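# Bag three colored balls, put white ball in pan

## Task

Get the orange, blue and green balls completely into the bag so that each sits between the bag's two layers; each ball is counted on its own. The attempt fails if any corner of the bag's opening droops far past the table's edge. No ball is counted at all unless, at the end, the white ball rests in the pan, the pan stands upright on open table with nothing under it, and the whole bag lies on the table, with no part of it past the edge or inside the pan. A ball that a gripper still holds, or that touches fingers closed snugly around it, is not counted. A ball is not counted if it drops more than about a fingernail's width (roughly 1 cm) when a lip of the bag that is being held up is lowered. Anything that stays in place only because the robot is holding it is not counted as done.

## Robot and tools

Robot: two arms, left_arm and right_arm, each with a two-finger parallel gripper. In the shared scene frame the origin lies on the table surface midway between the arms, +x points out across the table, +z points up, and left_arm sits on the +y side (base near y = +0.368 m, right_arm base near y = -0.261 m). The names left and right do not match the sides of any camera picture.

Gripper axes: the fingers extend along the gripper's +z axis and close along its y axis. The reported end_effector_position is the spot between the finger pads, about 1 cm short of the fingertips. A wrist camera mount sits on each hand and can bump into things.

Command row: every row holds exactly 14 numbers, each from -1 to 1, covering both arms even when one stays still: dx, dy, dz, rx, ry, rz, opening for left_arm, followed by the same seven for right_arm. The first six are an offset (not a pose) expressed in that gripper's own axes, counted from the gripper's measured pose when the action began. Scale: 1.0 equals 0.6 m of travel or 180 degrees of turn; rx, ry, rz form one rotation vector. Opening is absolute, not an offset: +1 fully open (0.094 m), -1 shut.

execute_actions(actions): a list of up to 15 actions; each action is a table of up to 15 rows, one row per 1/30 s step. If the table is shorter than 15 rows, its final row repeats until 15 steps pass. All rows in one action are offsets from that action's start pose, not from the row before. For a call's first action, the start is the last pose reported in a result. An empty list returns state and images without moving.

move(target, speed, blocking): target is one 14-number row as above, an offset from the pose in the most recent result that reported one. Each gripper travels in a straight line toward its goal, both finishing together, in 0.5 to 10 s; longer paths are cut off at 10 s. speed is the top path speed in m/s (0.002 to 0.5, default 0.25); turning is capped at twice that value in rad/s. The opening is applied at the start. Moves do not avoid obstacles or the other arm; faster moves hit harder, and aiming beyond a contact presses harder. With blocking=false the call returns after 0.5 s while the arm keeps going; until a result shows the move has ended, further moves and actions are rejected, so use wait or stop first.

wait(seconds): 0 to 10 s; the arms keep their last command, and a running move continues. stop(): brakes a running move; it needs stopping distance, and fingers keep moving. zoom_image(camera, region): enlarges [x0, y0, x1, y1] pixels (at most 504 by 504) from the latest image of cam_head_left, cam_head_right, cam_high (each 896x504), cam_left_wrist or cam_right_wrist (each 616x616). read_manual gives only licence text. finished_scene ends the scene for good; the result must already hold steady.

Motion limits: each control step, the commanded pose is clamped to within 70 mm and 16 degrees of the measured pose, so long offsets take several actions, and after an action the arm continues only to its last clamped pose. Arms usually finish a centimetre or more off, mostly low. To keep an arm in place, send the correction back to its desired pose in the first call of a reply and zeros afterwards, aiming higher if it still sags.

Gripping: grip_measured uses the same scale as the opening command. To hold something, command about 0.03 below grip_measured for a firm grip, less for a light one. Thin parts under about 2 mm get less force. Readings may be off by about 1 mm.

Results: a state line per arm with position (m) and quaternion wxyz in the scene frame, Hand target lines, joint positions (last value is finger opening in m), joint torques, and step readings; HELD marks steps where an arm's command was held back. A move adds a move: line giving how it ended (done, off_target, moving, held, fault) and any limits (paced = clipped pose, held = steps blocked), plus each gripper's distance from its target. pose unreachable means the clearance check altered that arm's command. MOTOR HOT warns from 75 °C; at 90 °C the arm is halted for 10 s, and at 100 °C it goes limp and falls (OVER-TEMPERATURE FAULT). Avoid holding loads for long.

The simulation runs while you think, holding your last command. Occasional tugs on held parts or pushes on loose objects can happen. Avoid: dropping or knocking anything off the table, letting the arms collide or press on each other, slamming into objects, hard pushes, and leaving the bag or pan propped by the robot at the end.

Each tool is called after ">>>" as name(argument=value, ...), one argument or row to a line, values as JSON.

## Session

>>> execute_actions(
  actions=[],
)

Scene clock: 0.00 s.
left_arm: end_effector_position=(+0.4014, +0.3532, +0.4127) grip_measured=+1.000 end_effector_quat_wxyz=(+0.711, +0.015, +0.702, -0.021) | right_arm: end_effector_position=(+0.3971, -0.2500, +0.4181) grip_measured=+1.000 end_effector_quat_wxyz=(+0.715, -0.002, +0.699, +0.014)
Joint positions: left_arm=[ 0.012  1.062  1.063  0.012  0.017 -0.009  0.094] | right_arm=[ 0.002  1.03   1.06  -0.006  0.01   0.016  0.094]
Joint velocities: left_arm=[-0.002 -0.017 -0.012  0.007  0.11   0.037  0.   ] | right_arm=[-0.022 -0.017  0.002  0.037 -0.051 -0.037  0.   ]
Joint torques (N m, as the arm reports them, + toward a larger angle): no reading
Hand target (left_arm): +0.399, +0.353, +0.419; +0.716, +0.016, +0.697, -0.021
Hand target (right_arm): +0.395, -0.250, +0.419; +0.714, -0.002, +0.700, +0.014

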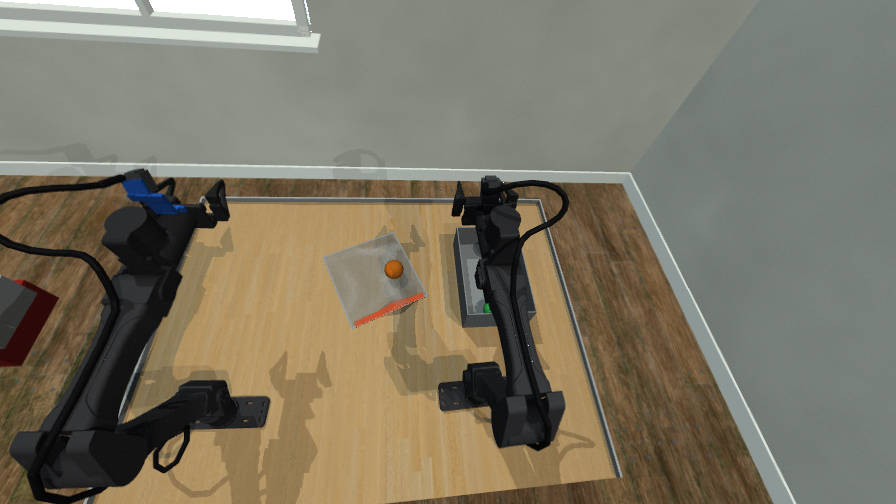

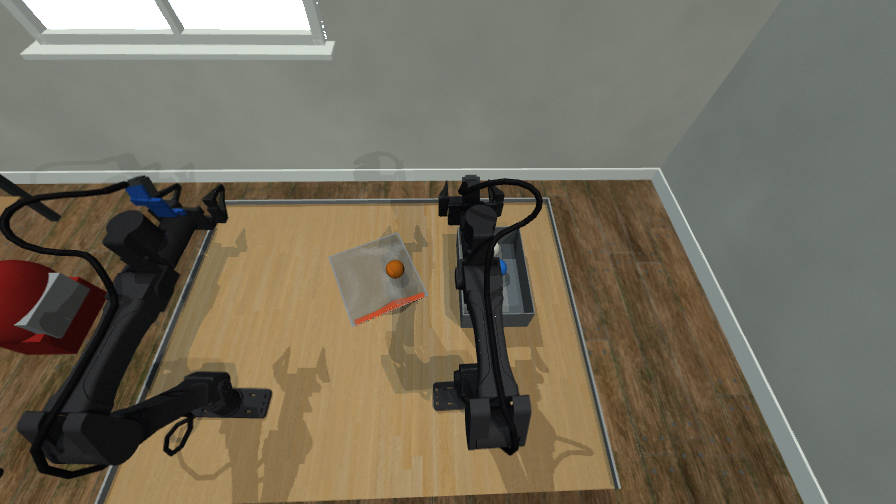

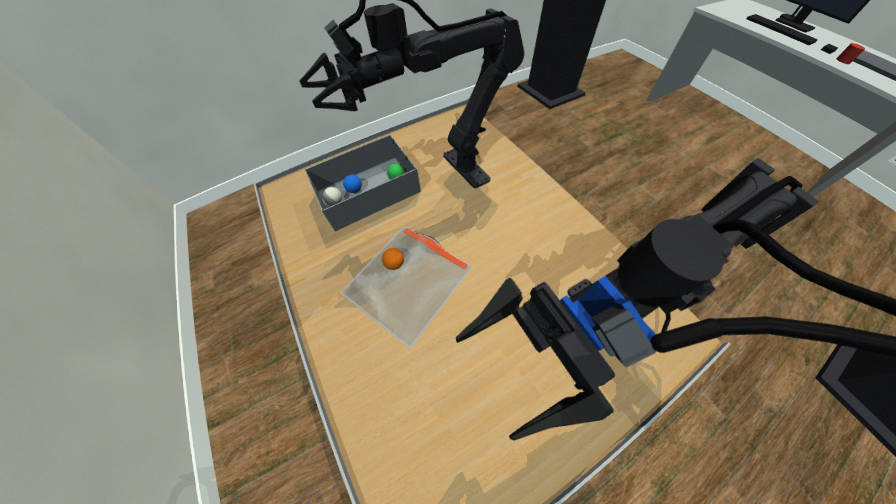

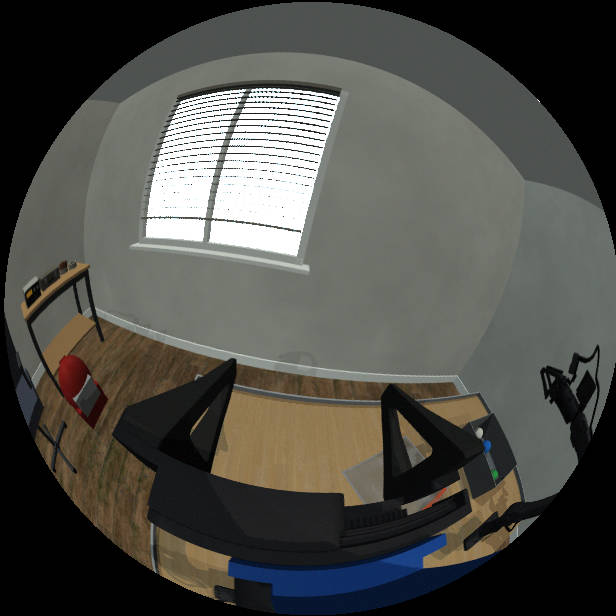

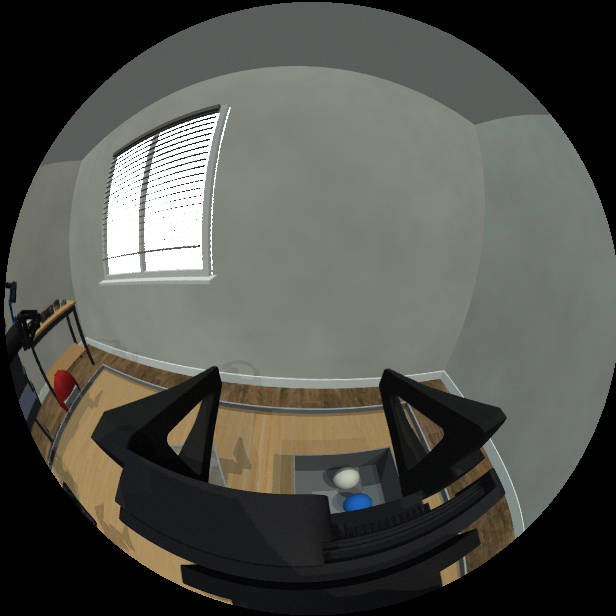

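>>> zoom_image(
  camera="cam_head_left",
  region=[300, 210, 560, 350],
)

>>> zoom_image(
  camera="cam_high",
  region=[290, 120, 490, 360],
)

Region (300, 210, 560, 350) of cam_head_left's 896x504 image, scaled by 1.938, with more detail than that image has; it fills the top 271 rows of this view, and the rest is white.

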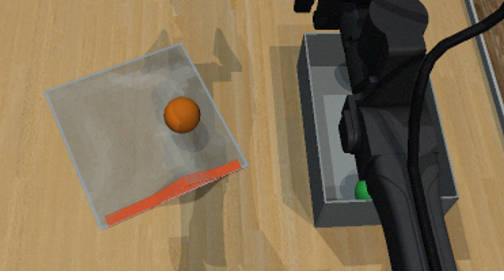

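Region (290, 120, 490, 360) of cam_high's 896x504 image, scaled by 2.100, with more detail than that image has.

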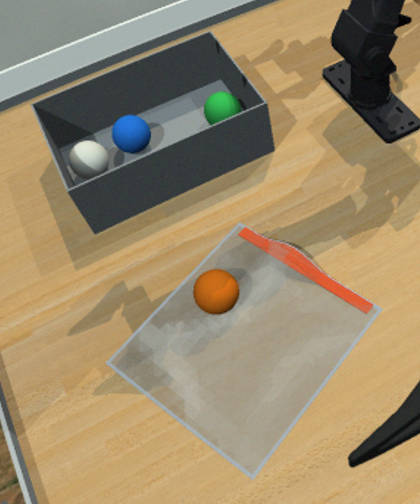

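>>> zoom_image(
  camera="cam_high",
  region=[390, 215, 480, 280],
)

>>> zoom_image(
  camera="cam_head_left",
  region=[345, 275, 435, 335],
)

Region (390, 215, 480, 280) of cam_high's 896x504 image, scaled by 5.600, with more detail than that image has.

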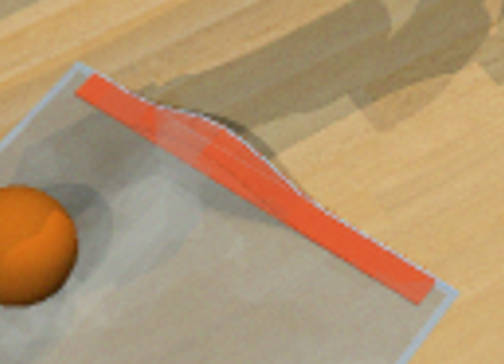

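Region (345, 275, 435, 335) of cam_head_left's 896x504 image, scaled by 5.600, with more detail than that image has.

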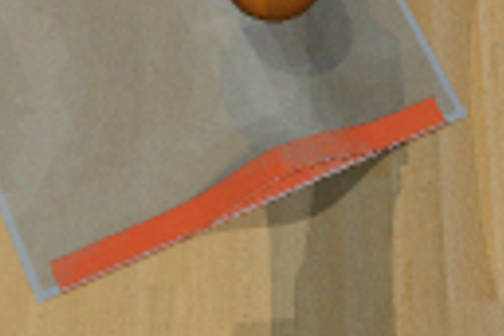

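>>> move(
  target=[0,0,0,0,0,0,1, 0.447,0.343,0.023,0,0.5,0,1],
)

Scene clock: 6.17 s.
left_arm: end_effector_position=(+0.4014, +0.3532, +0.4127) grip_measured=+1.000 end_effector_quat_wxyz=(+0.711, +0.015, +0.702, -0.021) | right_arm: end_effector_position=(+0.4137, -0.0465, +0.1485) grip_measured=+1.000 end_effector_quat_wxyz=(+0.035, -0.010, +0.999, +0.010)
Joint positions: left_arm=[ 0.012  1.062  1.063  0.012  0.017 -0.009  0.094] | right_arm=[ 0.474  2.263  2.322 -1.558  0.015  0.484  0.094]
Joint velocities: left_arm=[-0.027 -0.002 -0.002 -0.022 -0.037 -0.037  0.   ] | right_arm=[ 0.017  0.012 -0.002 -0.125 -0.007 -0.007  0.   ]
Joint torques (N m, as the arm reports them, + toward a larger angle): left_arm=[ 0.   -3.24  6.62  2.28  0.    0.02] | right_arm=[  0.66 -11.62   9.06   0.57  -0.03   0.11]
Hand target (left_arm): +0.401, +0.353, +0.413; +0.711, +0.015, +0.702, -0.021
Hand target (right_arm): +0.411, -0.043, +0.149; +0.030, -0.008, +0.999, +0.011
Off the commanded pose (left_arm): 0.000 m, 0 deg.
Off the commanded pose (right_arm): 0.009 m, 3 deg.
joint sent to its limit (right arm) — the command would take joint 4 (wrist pitch) past its lower limit, so that joint was sent only as far as its limit.
move: off_target (right_arm)
camera_calibration (this result's frames):
cam_right_wrist: T_world_to_cam=[[0.0851657, -0.993922, 0.0697581, -0.0973291], [-0.942498, -0.0576544, 0.329203, 0.378933], [-0.32318, -0.0937836, -0.941679, 0.370393], [0, 0, 0, 1]] pos_world=[0.485136, -0.0401536, 0.230835]

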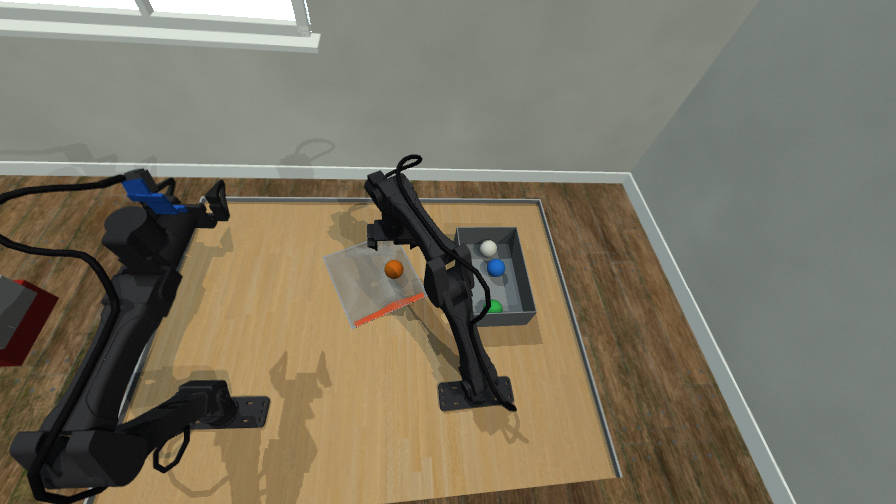

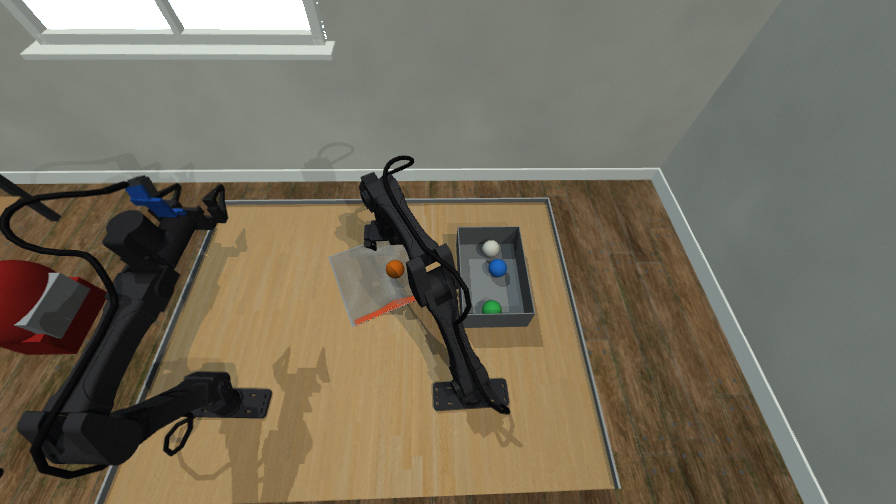

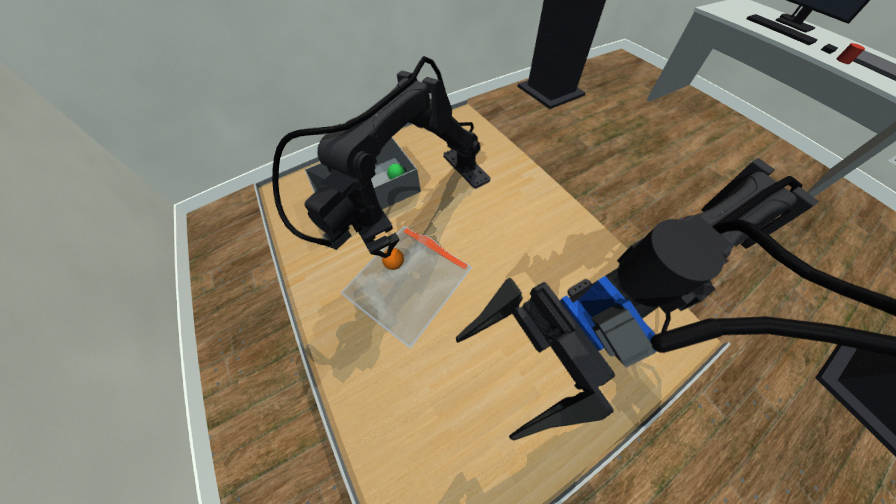

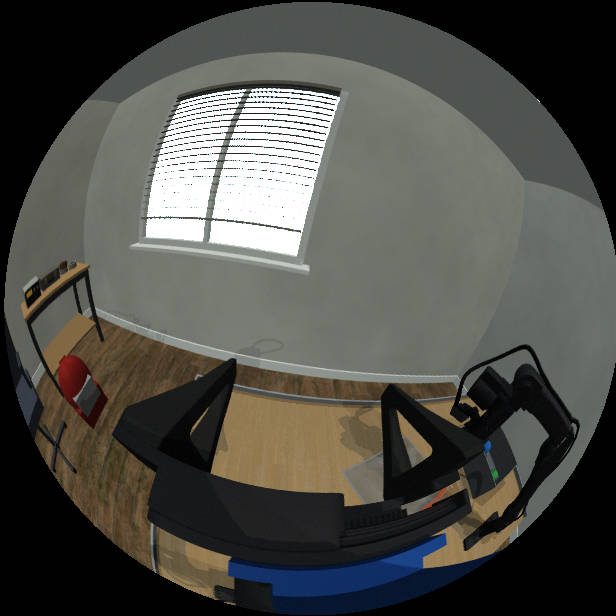

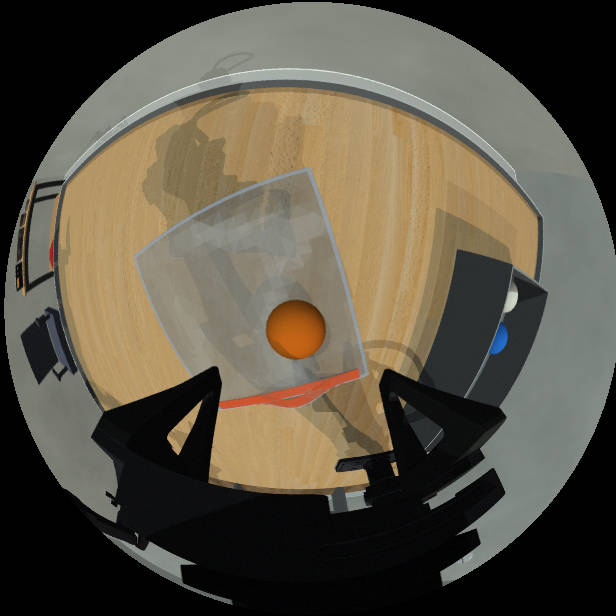

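>>> move(
  target=[0,0,0,0,0,0,1, 0.02,0.004,0.14,0,0,0,1],
  speed=0.15,
)

Scene clock: 7.90 s.
left_arm: end_effector_position=(+0.4014, +0.3532, +0.4127) grip_measured=+1.000 end_effector_quat_wxyz=(+0.711, +0.015, +0.702, -0.021) | right_arm: end_effector_position=(+0.4081, -0.0449, +0.0584) grip_measured=+1.000 end_effector_quat_wxyz=(+0.025, -0.012, +1.000, +0.005)
Joint positions: left_arm=[ 0.012  1.062  1.063  0.012  0.017 -0.009  0.094] | right_arm=[ 0.483  2.222  1.894 -1.195  0.014  0.489  0.094]
Joint velocities: left_arm=[-0.017 -0.012 -0.012 -0.022 -0.051 -0.037  0.   ] | right_arm=[ 0.002  0.002 -0.002 -0.066 -0.095 -0.007  0.   ]
Joint torques (N m, as the arm reports them, + toward a larger angle): left_arm=[-0.03 -3.31  6.59  2.32 -0.01 -0.01] | right_arm=[  0.66 -13.93   6.03   0.77   0.01   0.11]
Hand target (left_arm): +0.401, +0.353, +0.413; +0.711, +0.015, +0.702, -0.021
Hand target (right_arm): +0.408, -0.042, +0.064; +0.035, -0.010, +0.999, +0.010
Off the commanded pose (left_arm): 0.000 m, 0 deg.
Off the commanded pose (right_arm): 0.006 m, 1 deg.
move: done
camera_calibration (this result's frames):
cam_right_wrist: T_world_to_cam=[[0.0906059, -0.992823, 0.0780596, -0.0916531], [-0.935046, -0.0578321, 0.349779, 0.399157], [-0.342754, -0.104681, -0.933575, 0.290913], [0, 0, 0, 1]] pos_world=[0.481245, -0.0374581, 0.139127]

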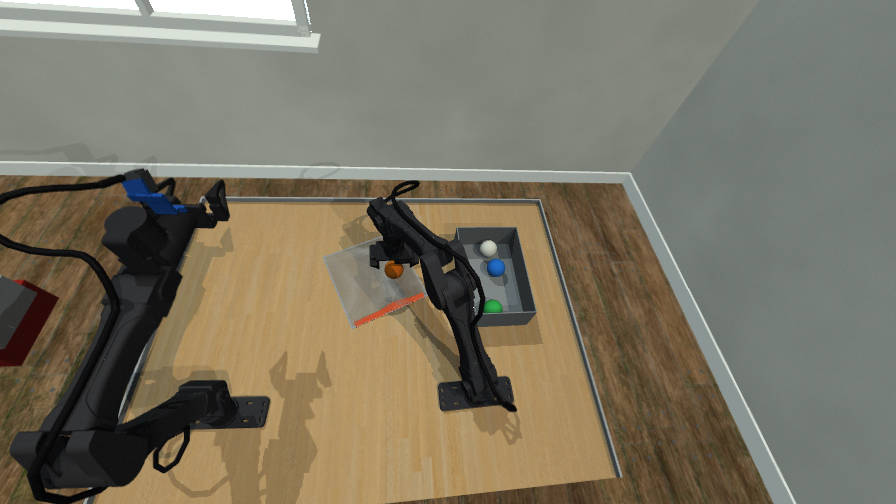

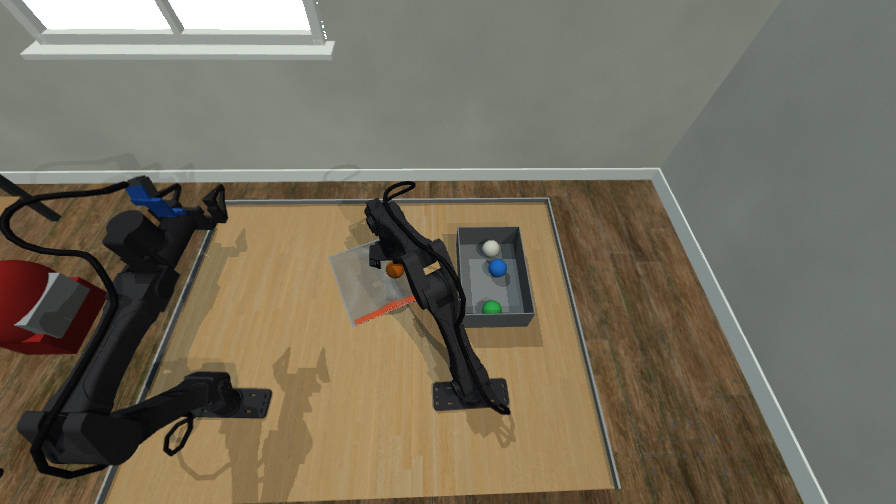

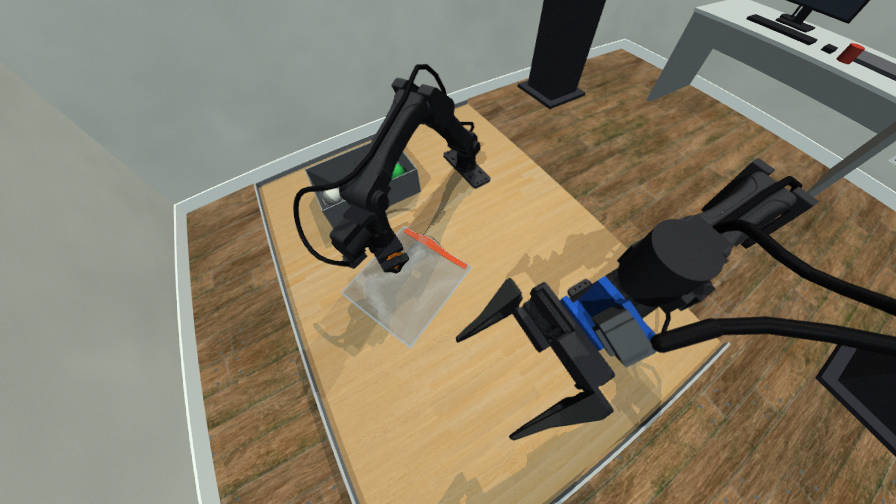

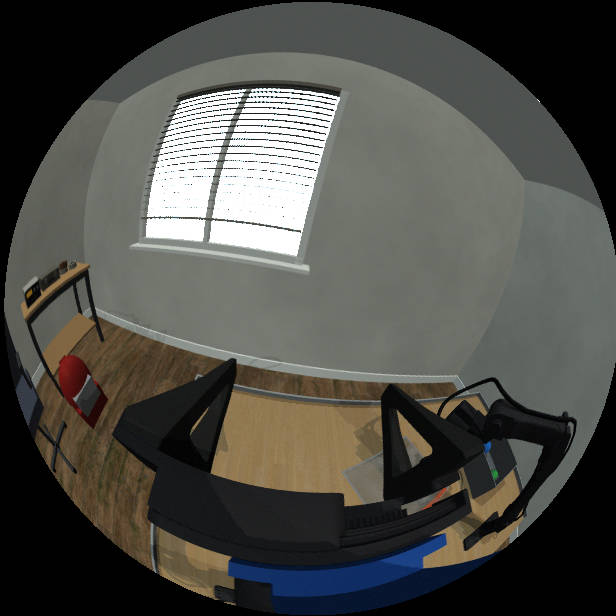

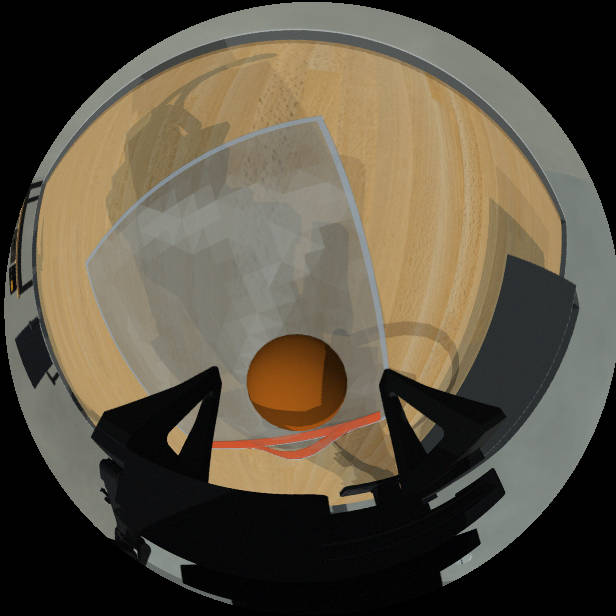

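>>> move(
  target=[0,0,0,0,0,0,1, 0,0.004,0.055,0,0,0,1],
  speed=0.1,
)

>>> move(
  target=[0,0,0,0,0,0,1, 0,0,0,0,0,0,-0.1],
)

Scene clock: 9.20 s.
left_arm: end_effector_position=(+0.4014, +0.3532, +0.4127) grip_measured=+1.000 end_effector_quat_wxyz=(+0.711, +0.015, +0.702, -0.021) | right_arm: end_effector_position=(+0.4113, -0.0431, +0.0362) grip_measured=+1.000 end_effector_quat_wxyz=(+0.031, -0.012, +0.999, +0.009)
Joint positions: left_arm=[ 0.012  1.062  1.063  0.012  0.017 -0.009  0.094] | right_arm=[ 0.483  2.235  1.826 -1.1    0.014  0.489  0.094]
Joint velocities: left_arm=[-0.007  0.012 -0.007 -0.066  0.066 -0.022  0.   ] | right_arm=[-0.022 -0.007  0.007  0.022 -0.051 -0.007  0.   ]
Joint torques (N m, as the arm reports them, + toward a larger angle): left_arm=[ 0.01 -3.21  6.62  2.3   0.02  0.02] | right_arm=[  0.43 -10.89   6.24   0.8   -0.01   0.05]
Hand target (left_arm): +0.401, +0.353, +0.413; +0.711, +0.015, +0.702, -0.021
Hand target (right_arm): +0.409, -0.042, +0.026; +0.025, -0.012, +1.000, +0.005
Off the commanded pose (left_arm): 0.000 m, 0 deg.
Off the commanded pose (right_arm): 0.011 m, 1 deg.
move: off_target (right_arm)
camera_calibration (this result's frames):
cam_right_wrist: T_world_to_cam=[[0.0896818, -0.993344, 0.0722791, -0.0878472], [-0.939272, -0.060217, 0.337849, 0.412091], [-0.331248, -0.0981887, -0.938421, 0.267209], [0, 0, 0, 1]] pos_world=[0.483456, -0.0362107, 0.11788]

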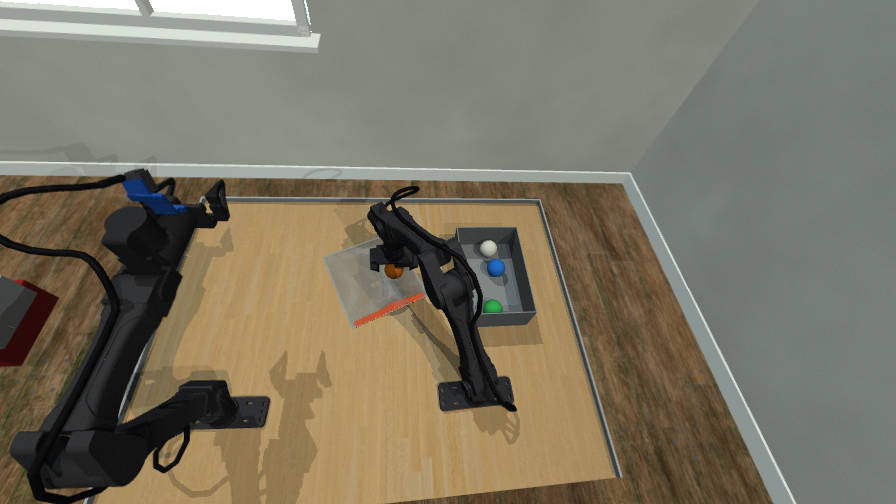

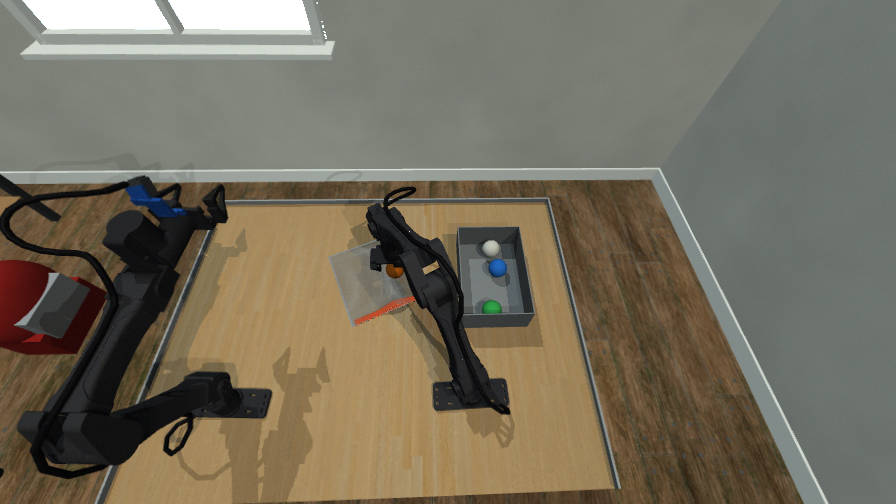

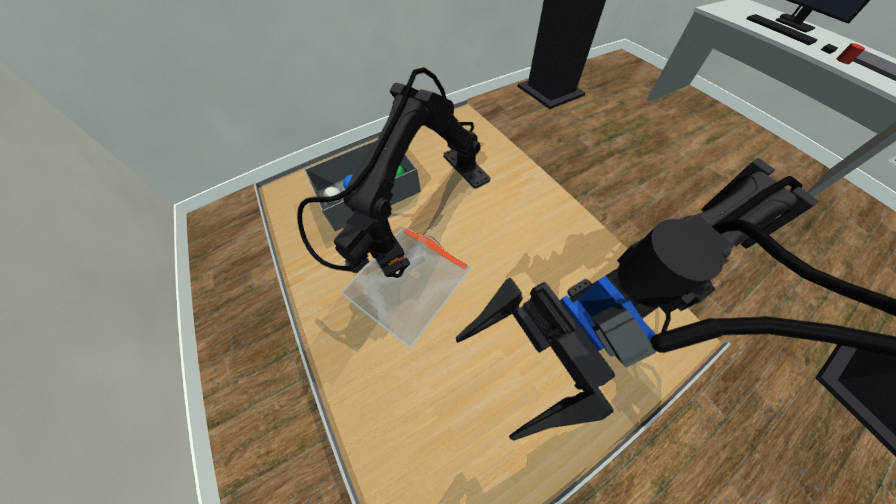

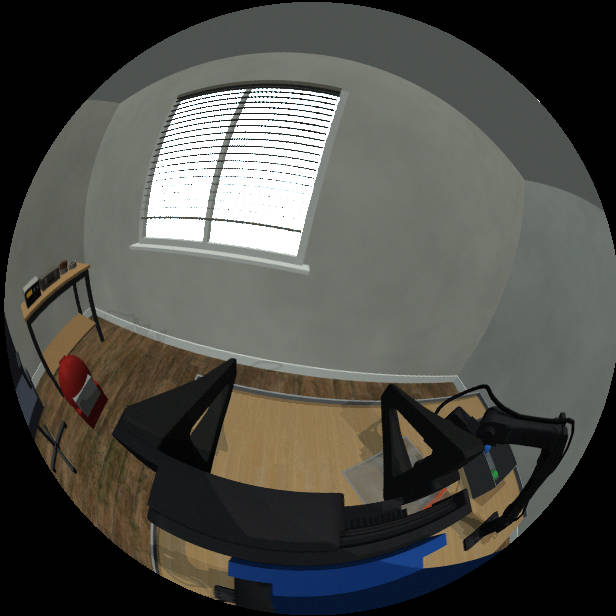

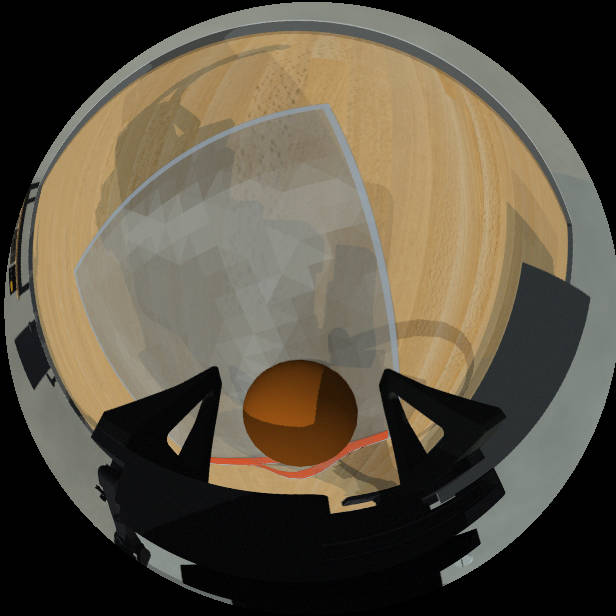

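Scene clock: 9.70 s.
left_arm: end_effector_position=(+0.4014, +0.3532, +0.4127) grip_measured=+1.000 end_effector_quat_wxyz=(+0.711, +0.015, +0.702, -0.021) | right_arm: end_effector_position=(+0.4113, -0.0431, +0.0362) grip_measured=-0.080 end_effector_quat_wxyz=(+0.031, -0.012, +0.999, +0.009)
Joint positions: left_arm=[ 0.012  1.062  1.063  0.012  0.017 -0.009  0.094] | right_arm=[ 0.483  2.235  1.826 -1.1    0.014  0.489  0.043]
Joint velocities: left_arm=[-0.007  0.007 -0.007  0.037 -0.007 -0.051  0.   ] | right_arm=[-0.017 -0.002 -0.007 -0.095  0.007 -0.022 -0.001]
Joint torques (N m, as the arm reports them, + toward a larger angle): left_arm=[-0.07 -3.32  6.6   2.29  0.01  0.02] | right_arm=[  0.08 -12.3    7.34   0.68   0.01   0.01]
Hand target (left_arm): +0.401, +0.353, +0.413; +0.711, +0.015, +0.702, -0.021
Hand target (right_arm): +0.411, -0.043, +0.036; +0.031, -0.012, +0.999, +0.009
Off the commanded pose (left_arm): 0.000 m, 0 deg.
Off the commanded pose (right_arm): 0.000 m, 0 deg.
move: done
camera_calibration (this result's frames):
cam_right_wrist: T_world_to_cam=[[0.0896818, -0.993344, 0.0722791, -0.0878472], [-0.939272, -0.060217, 0.337849, 0.412091], [-0.331248, -0.0981887, -0.938421, 0.267209], [0, 0, 0, 1]] pos_world=[0.483456, -0.0362107, 0.11788]

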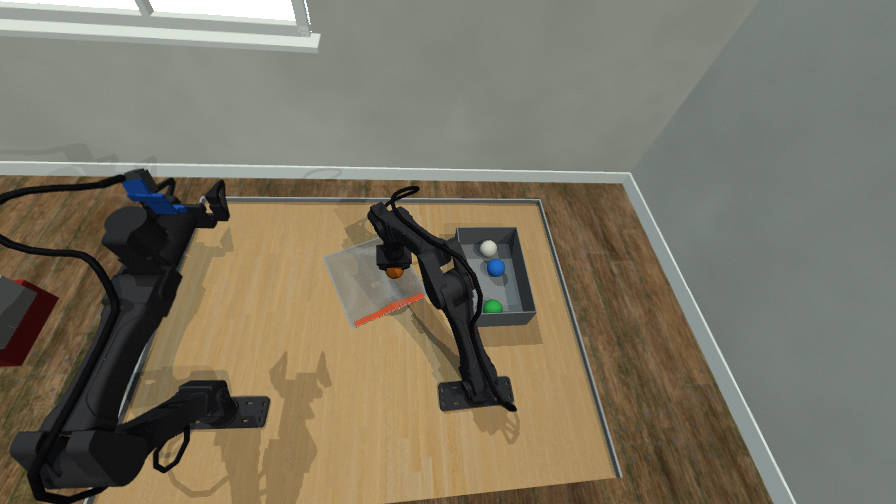

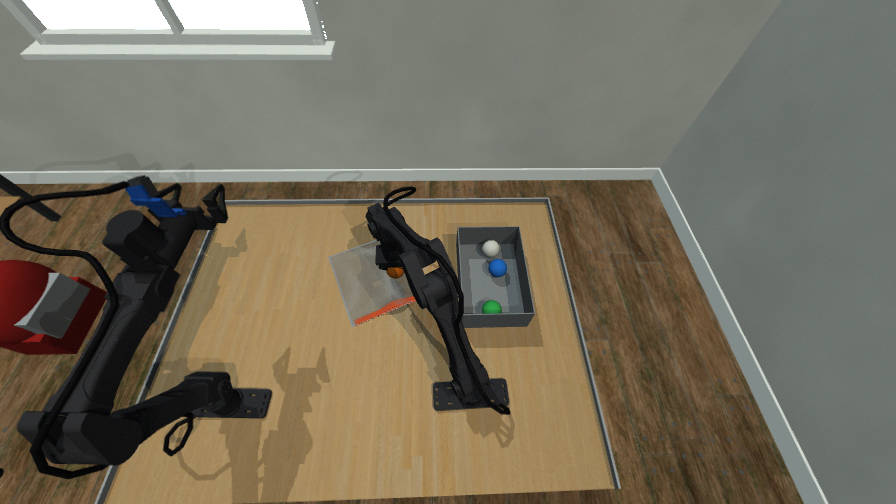

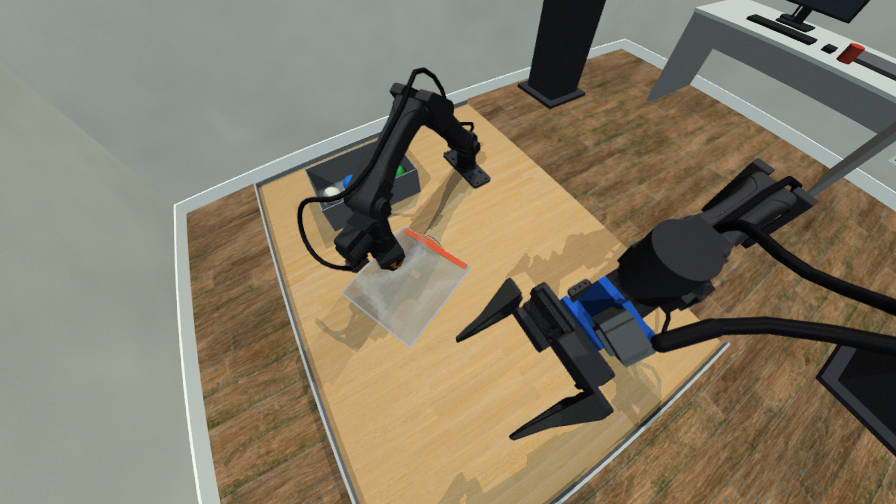

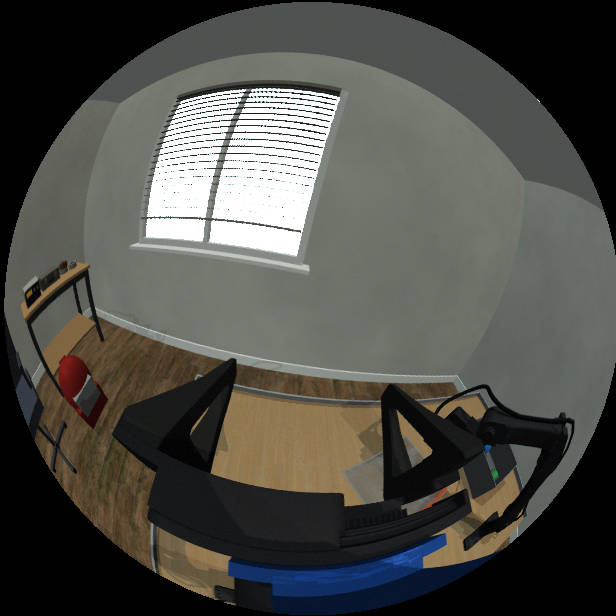

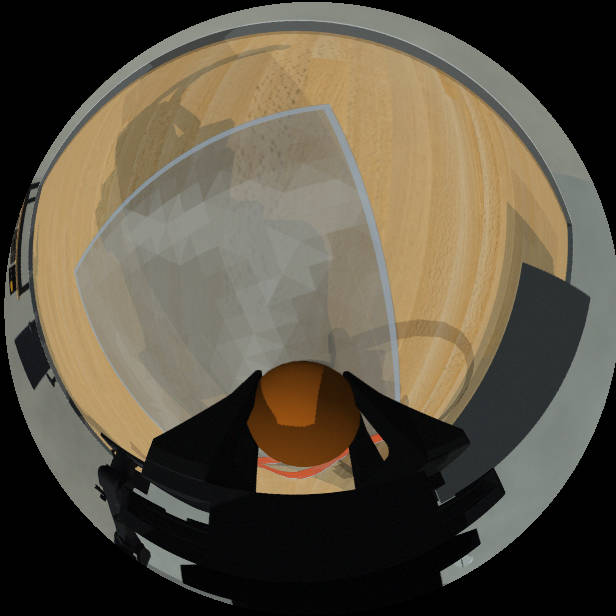

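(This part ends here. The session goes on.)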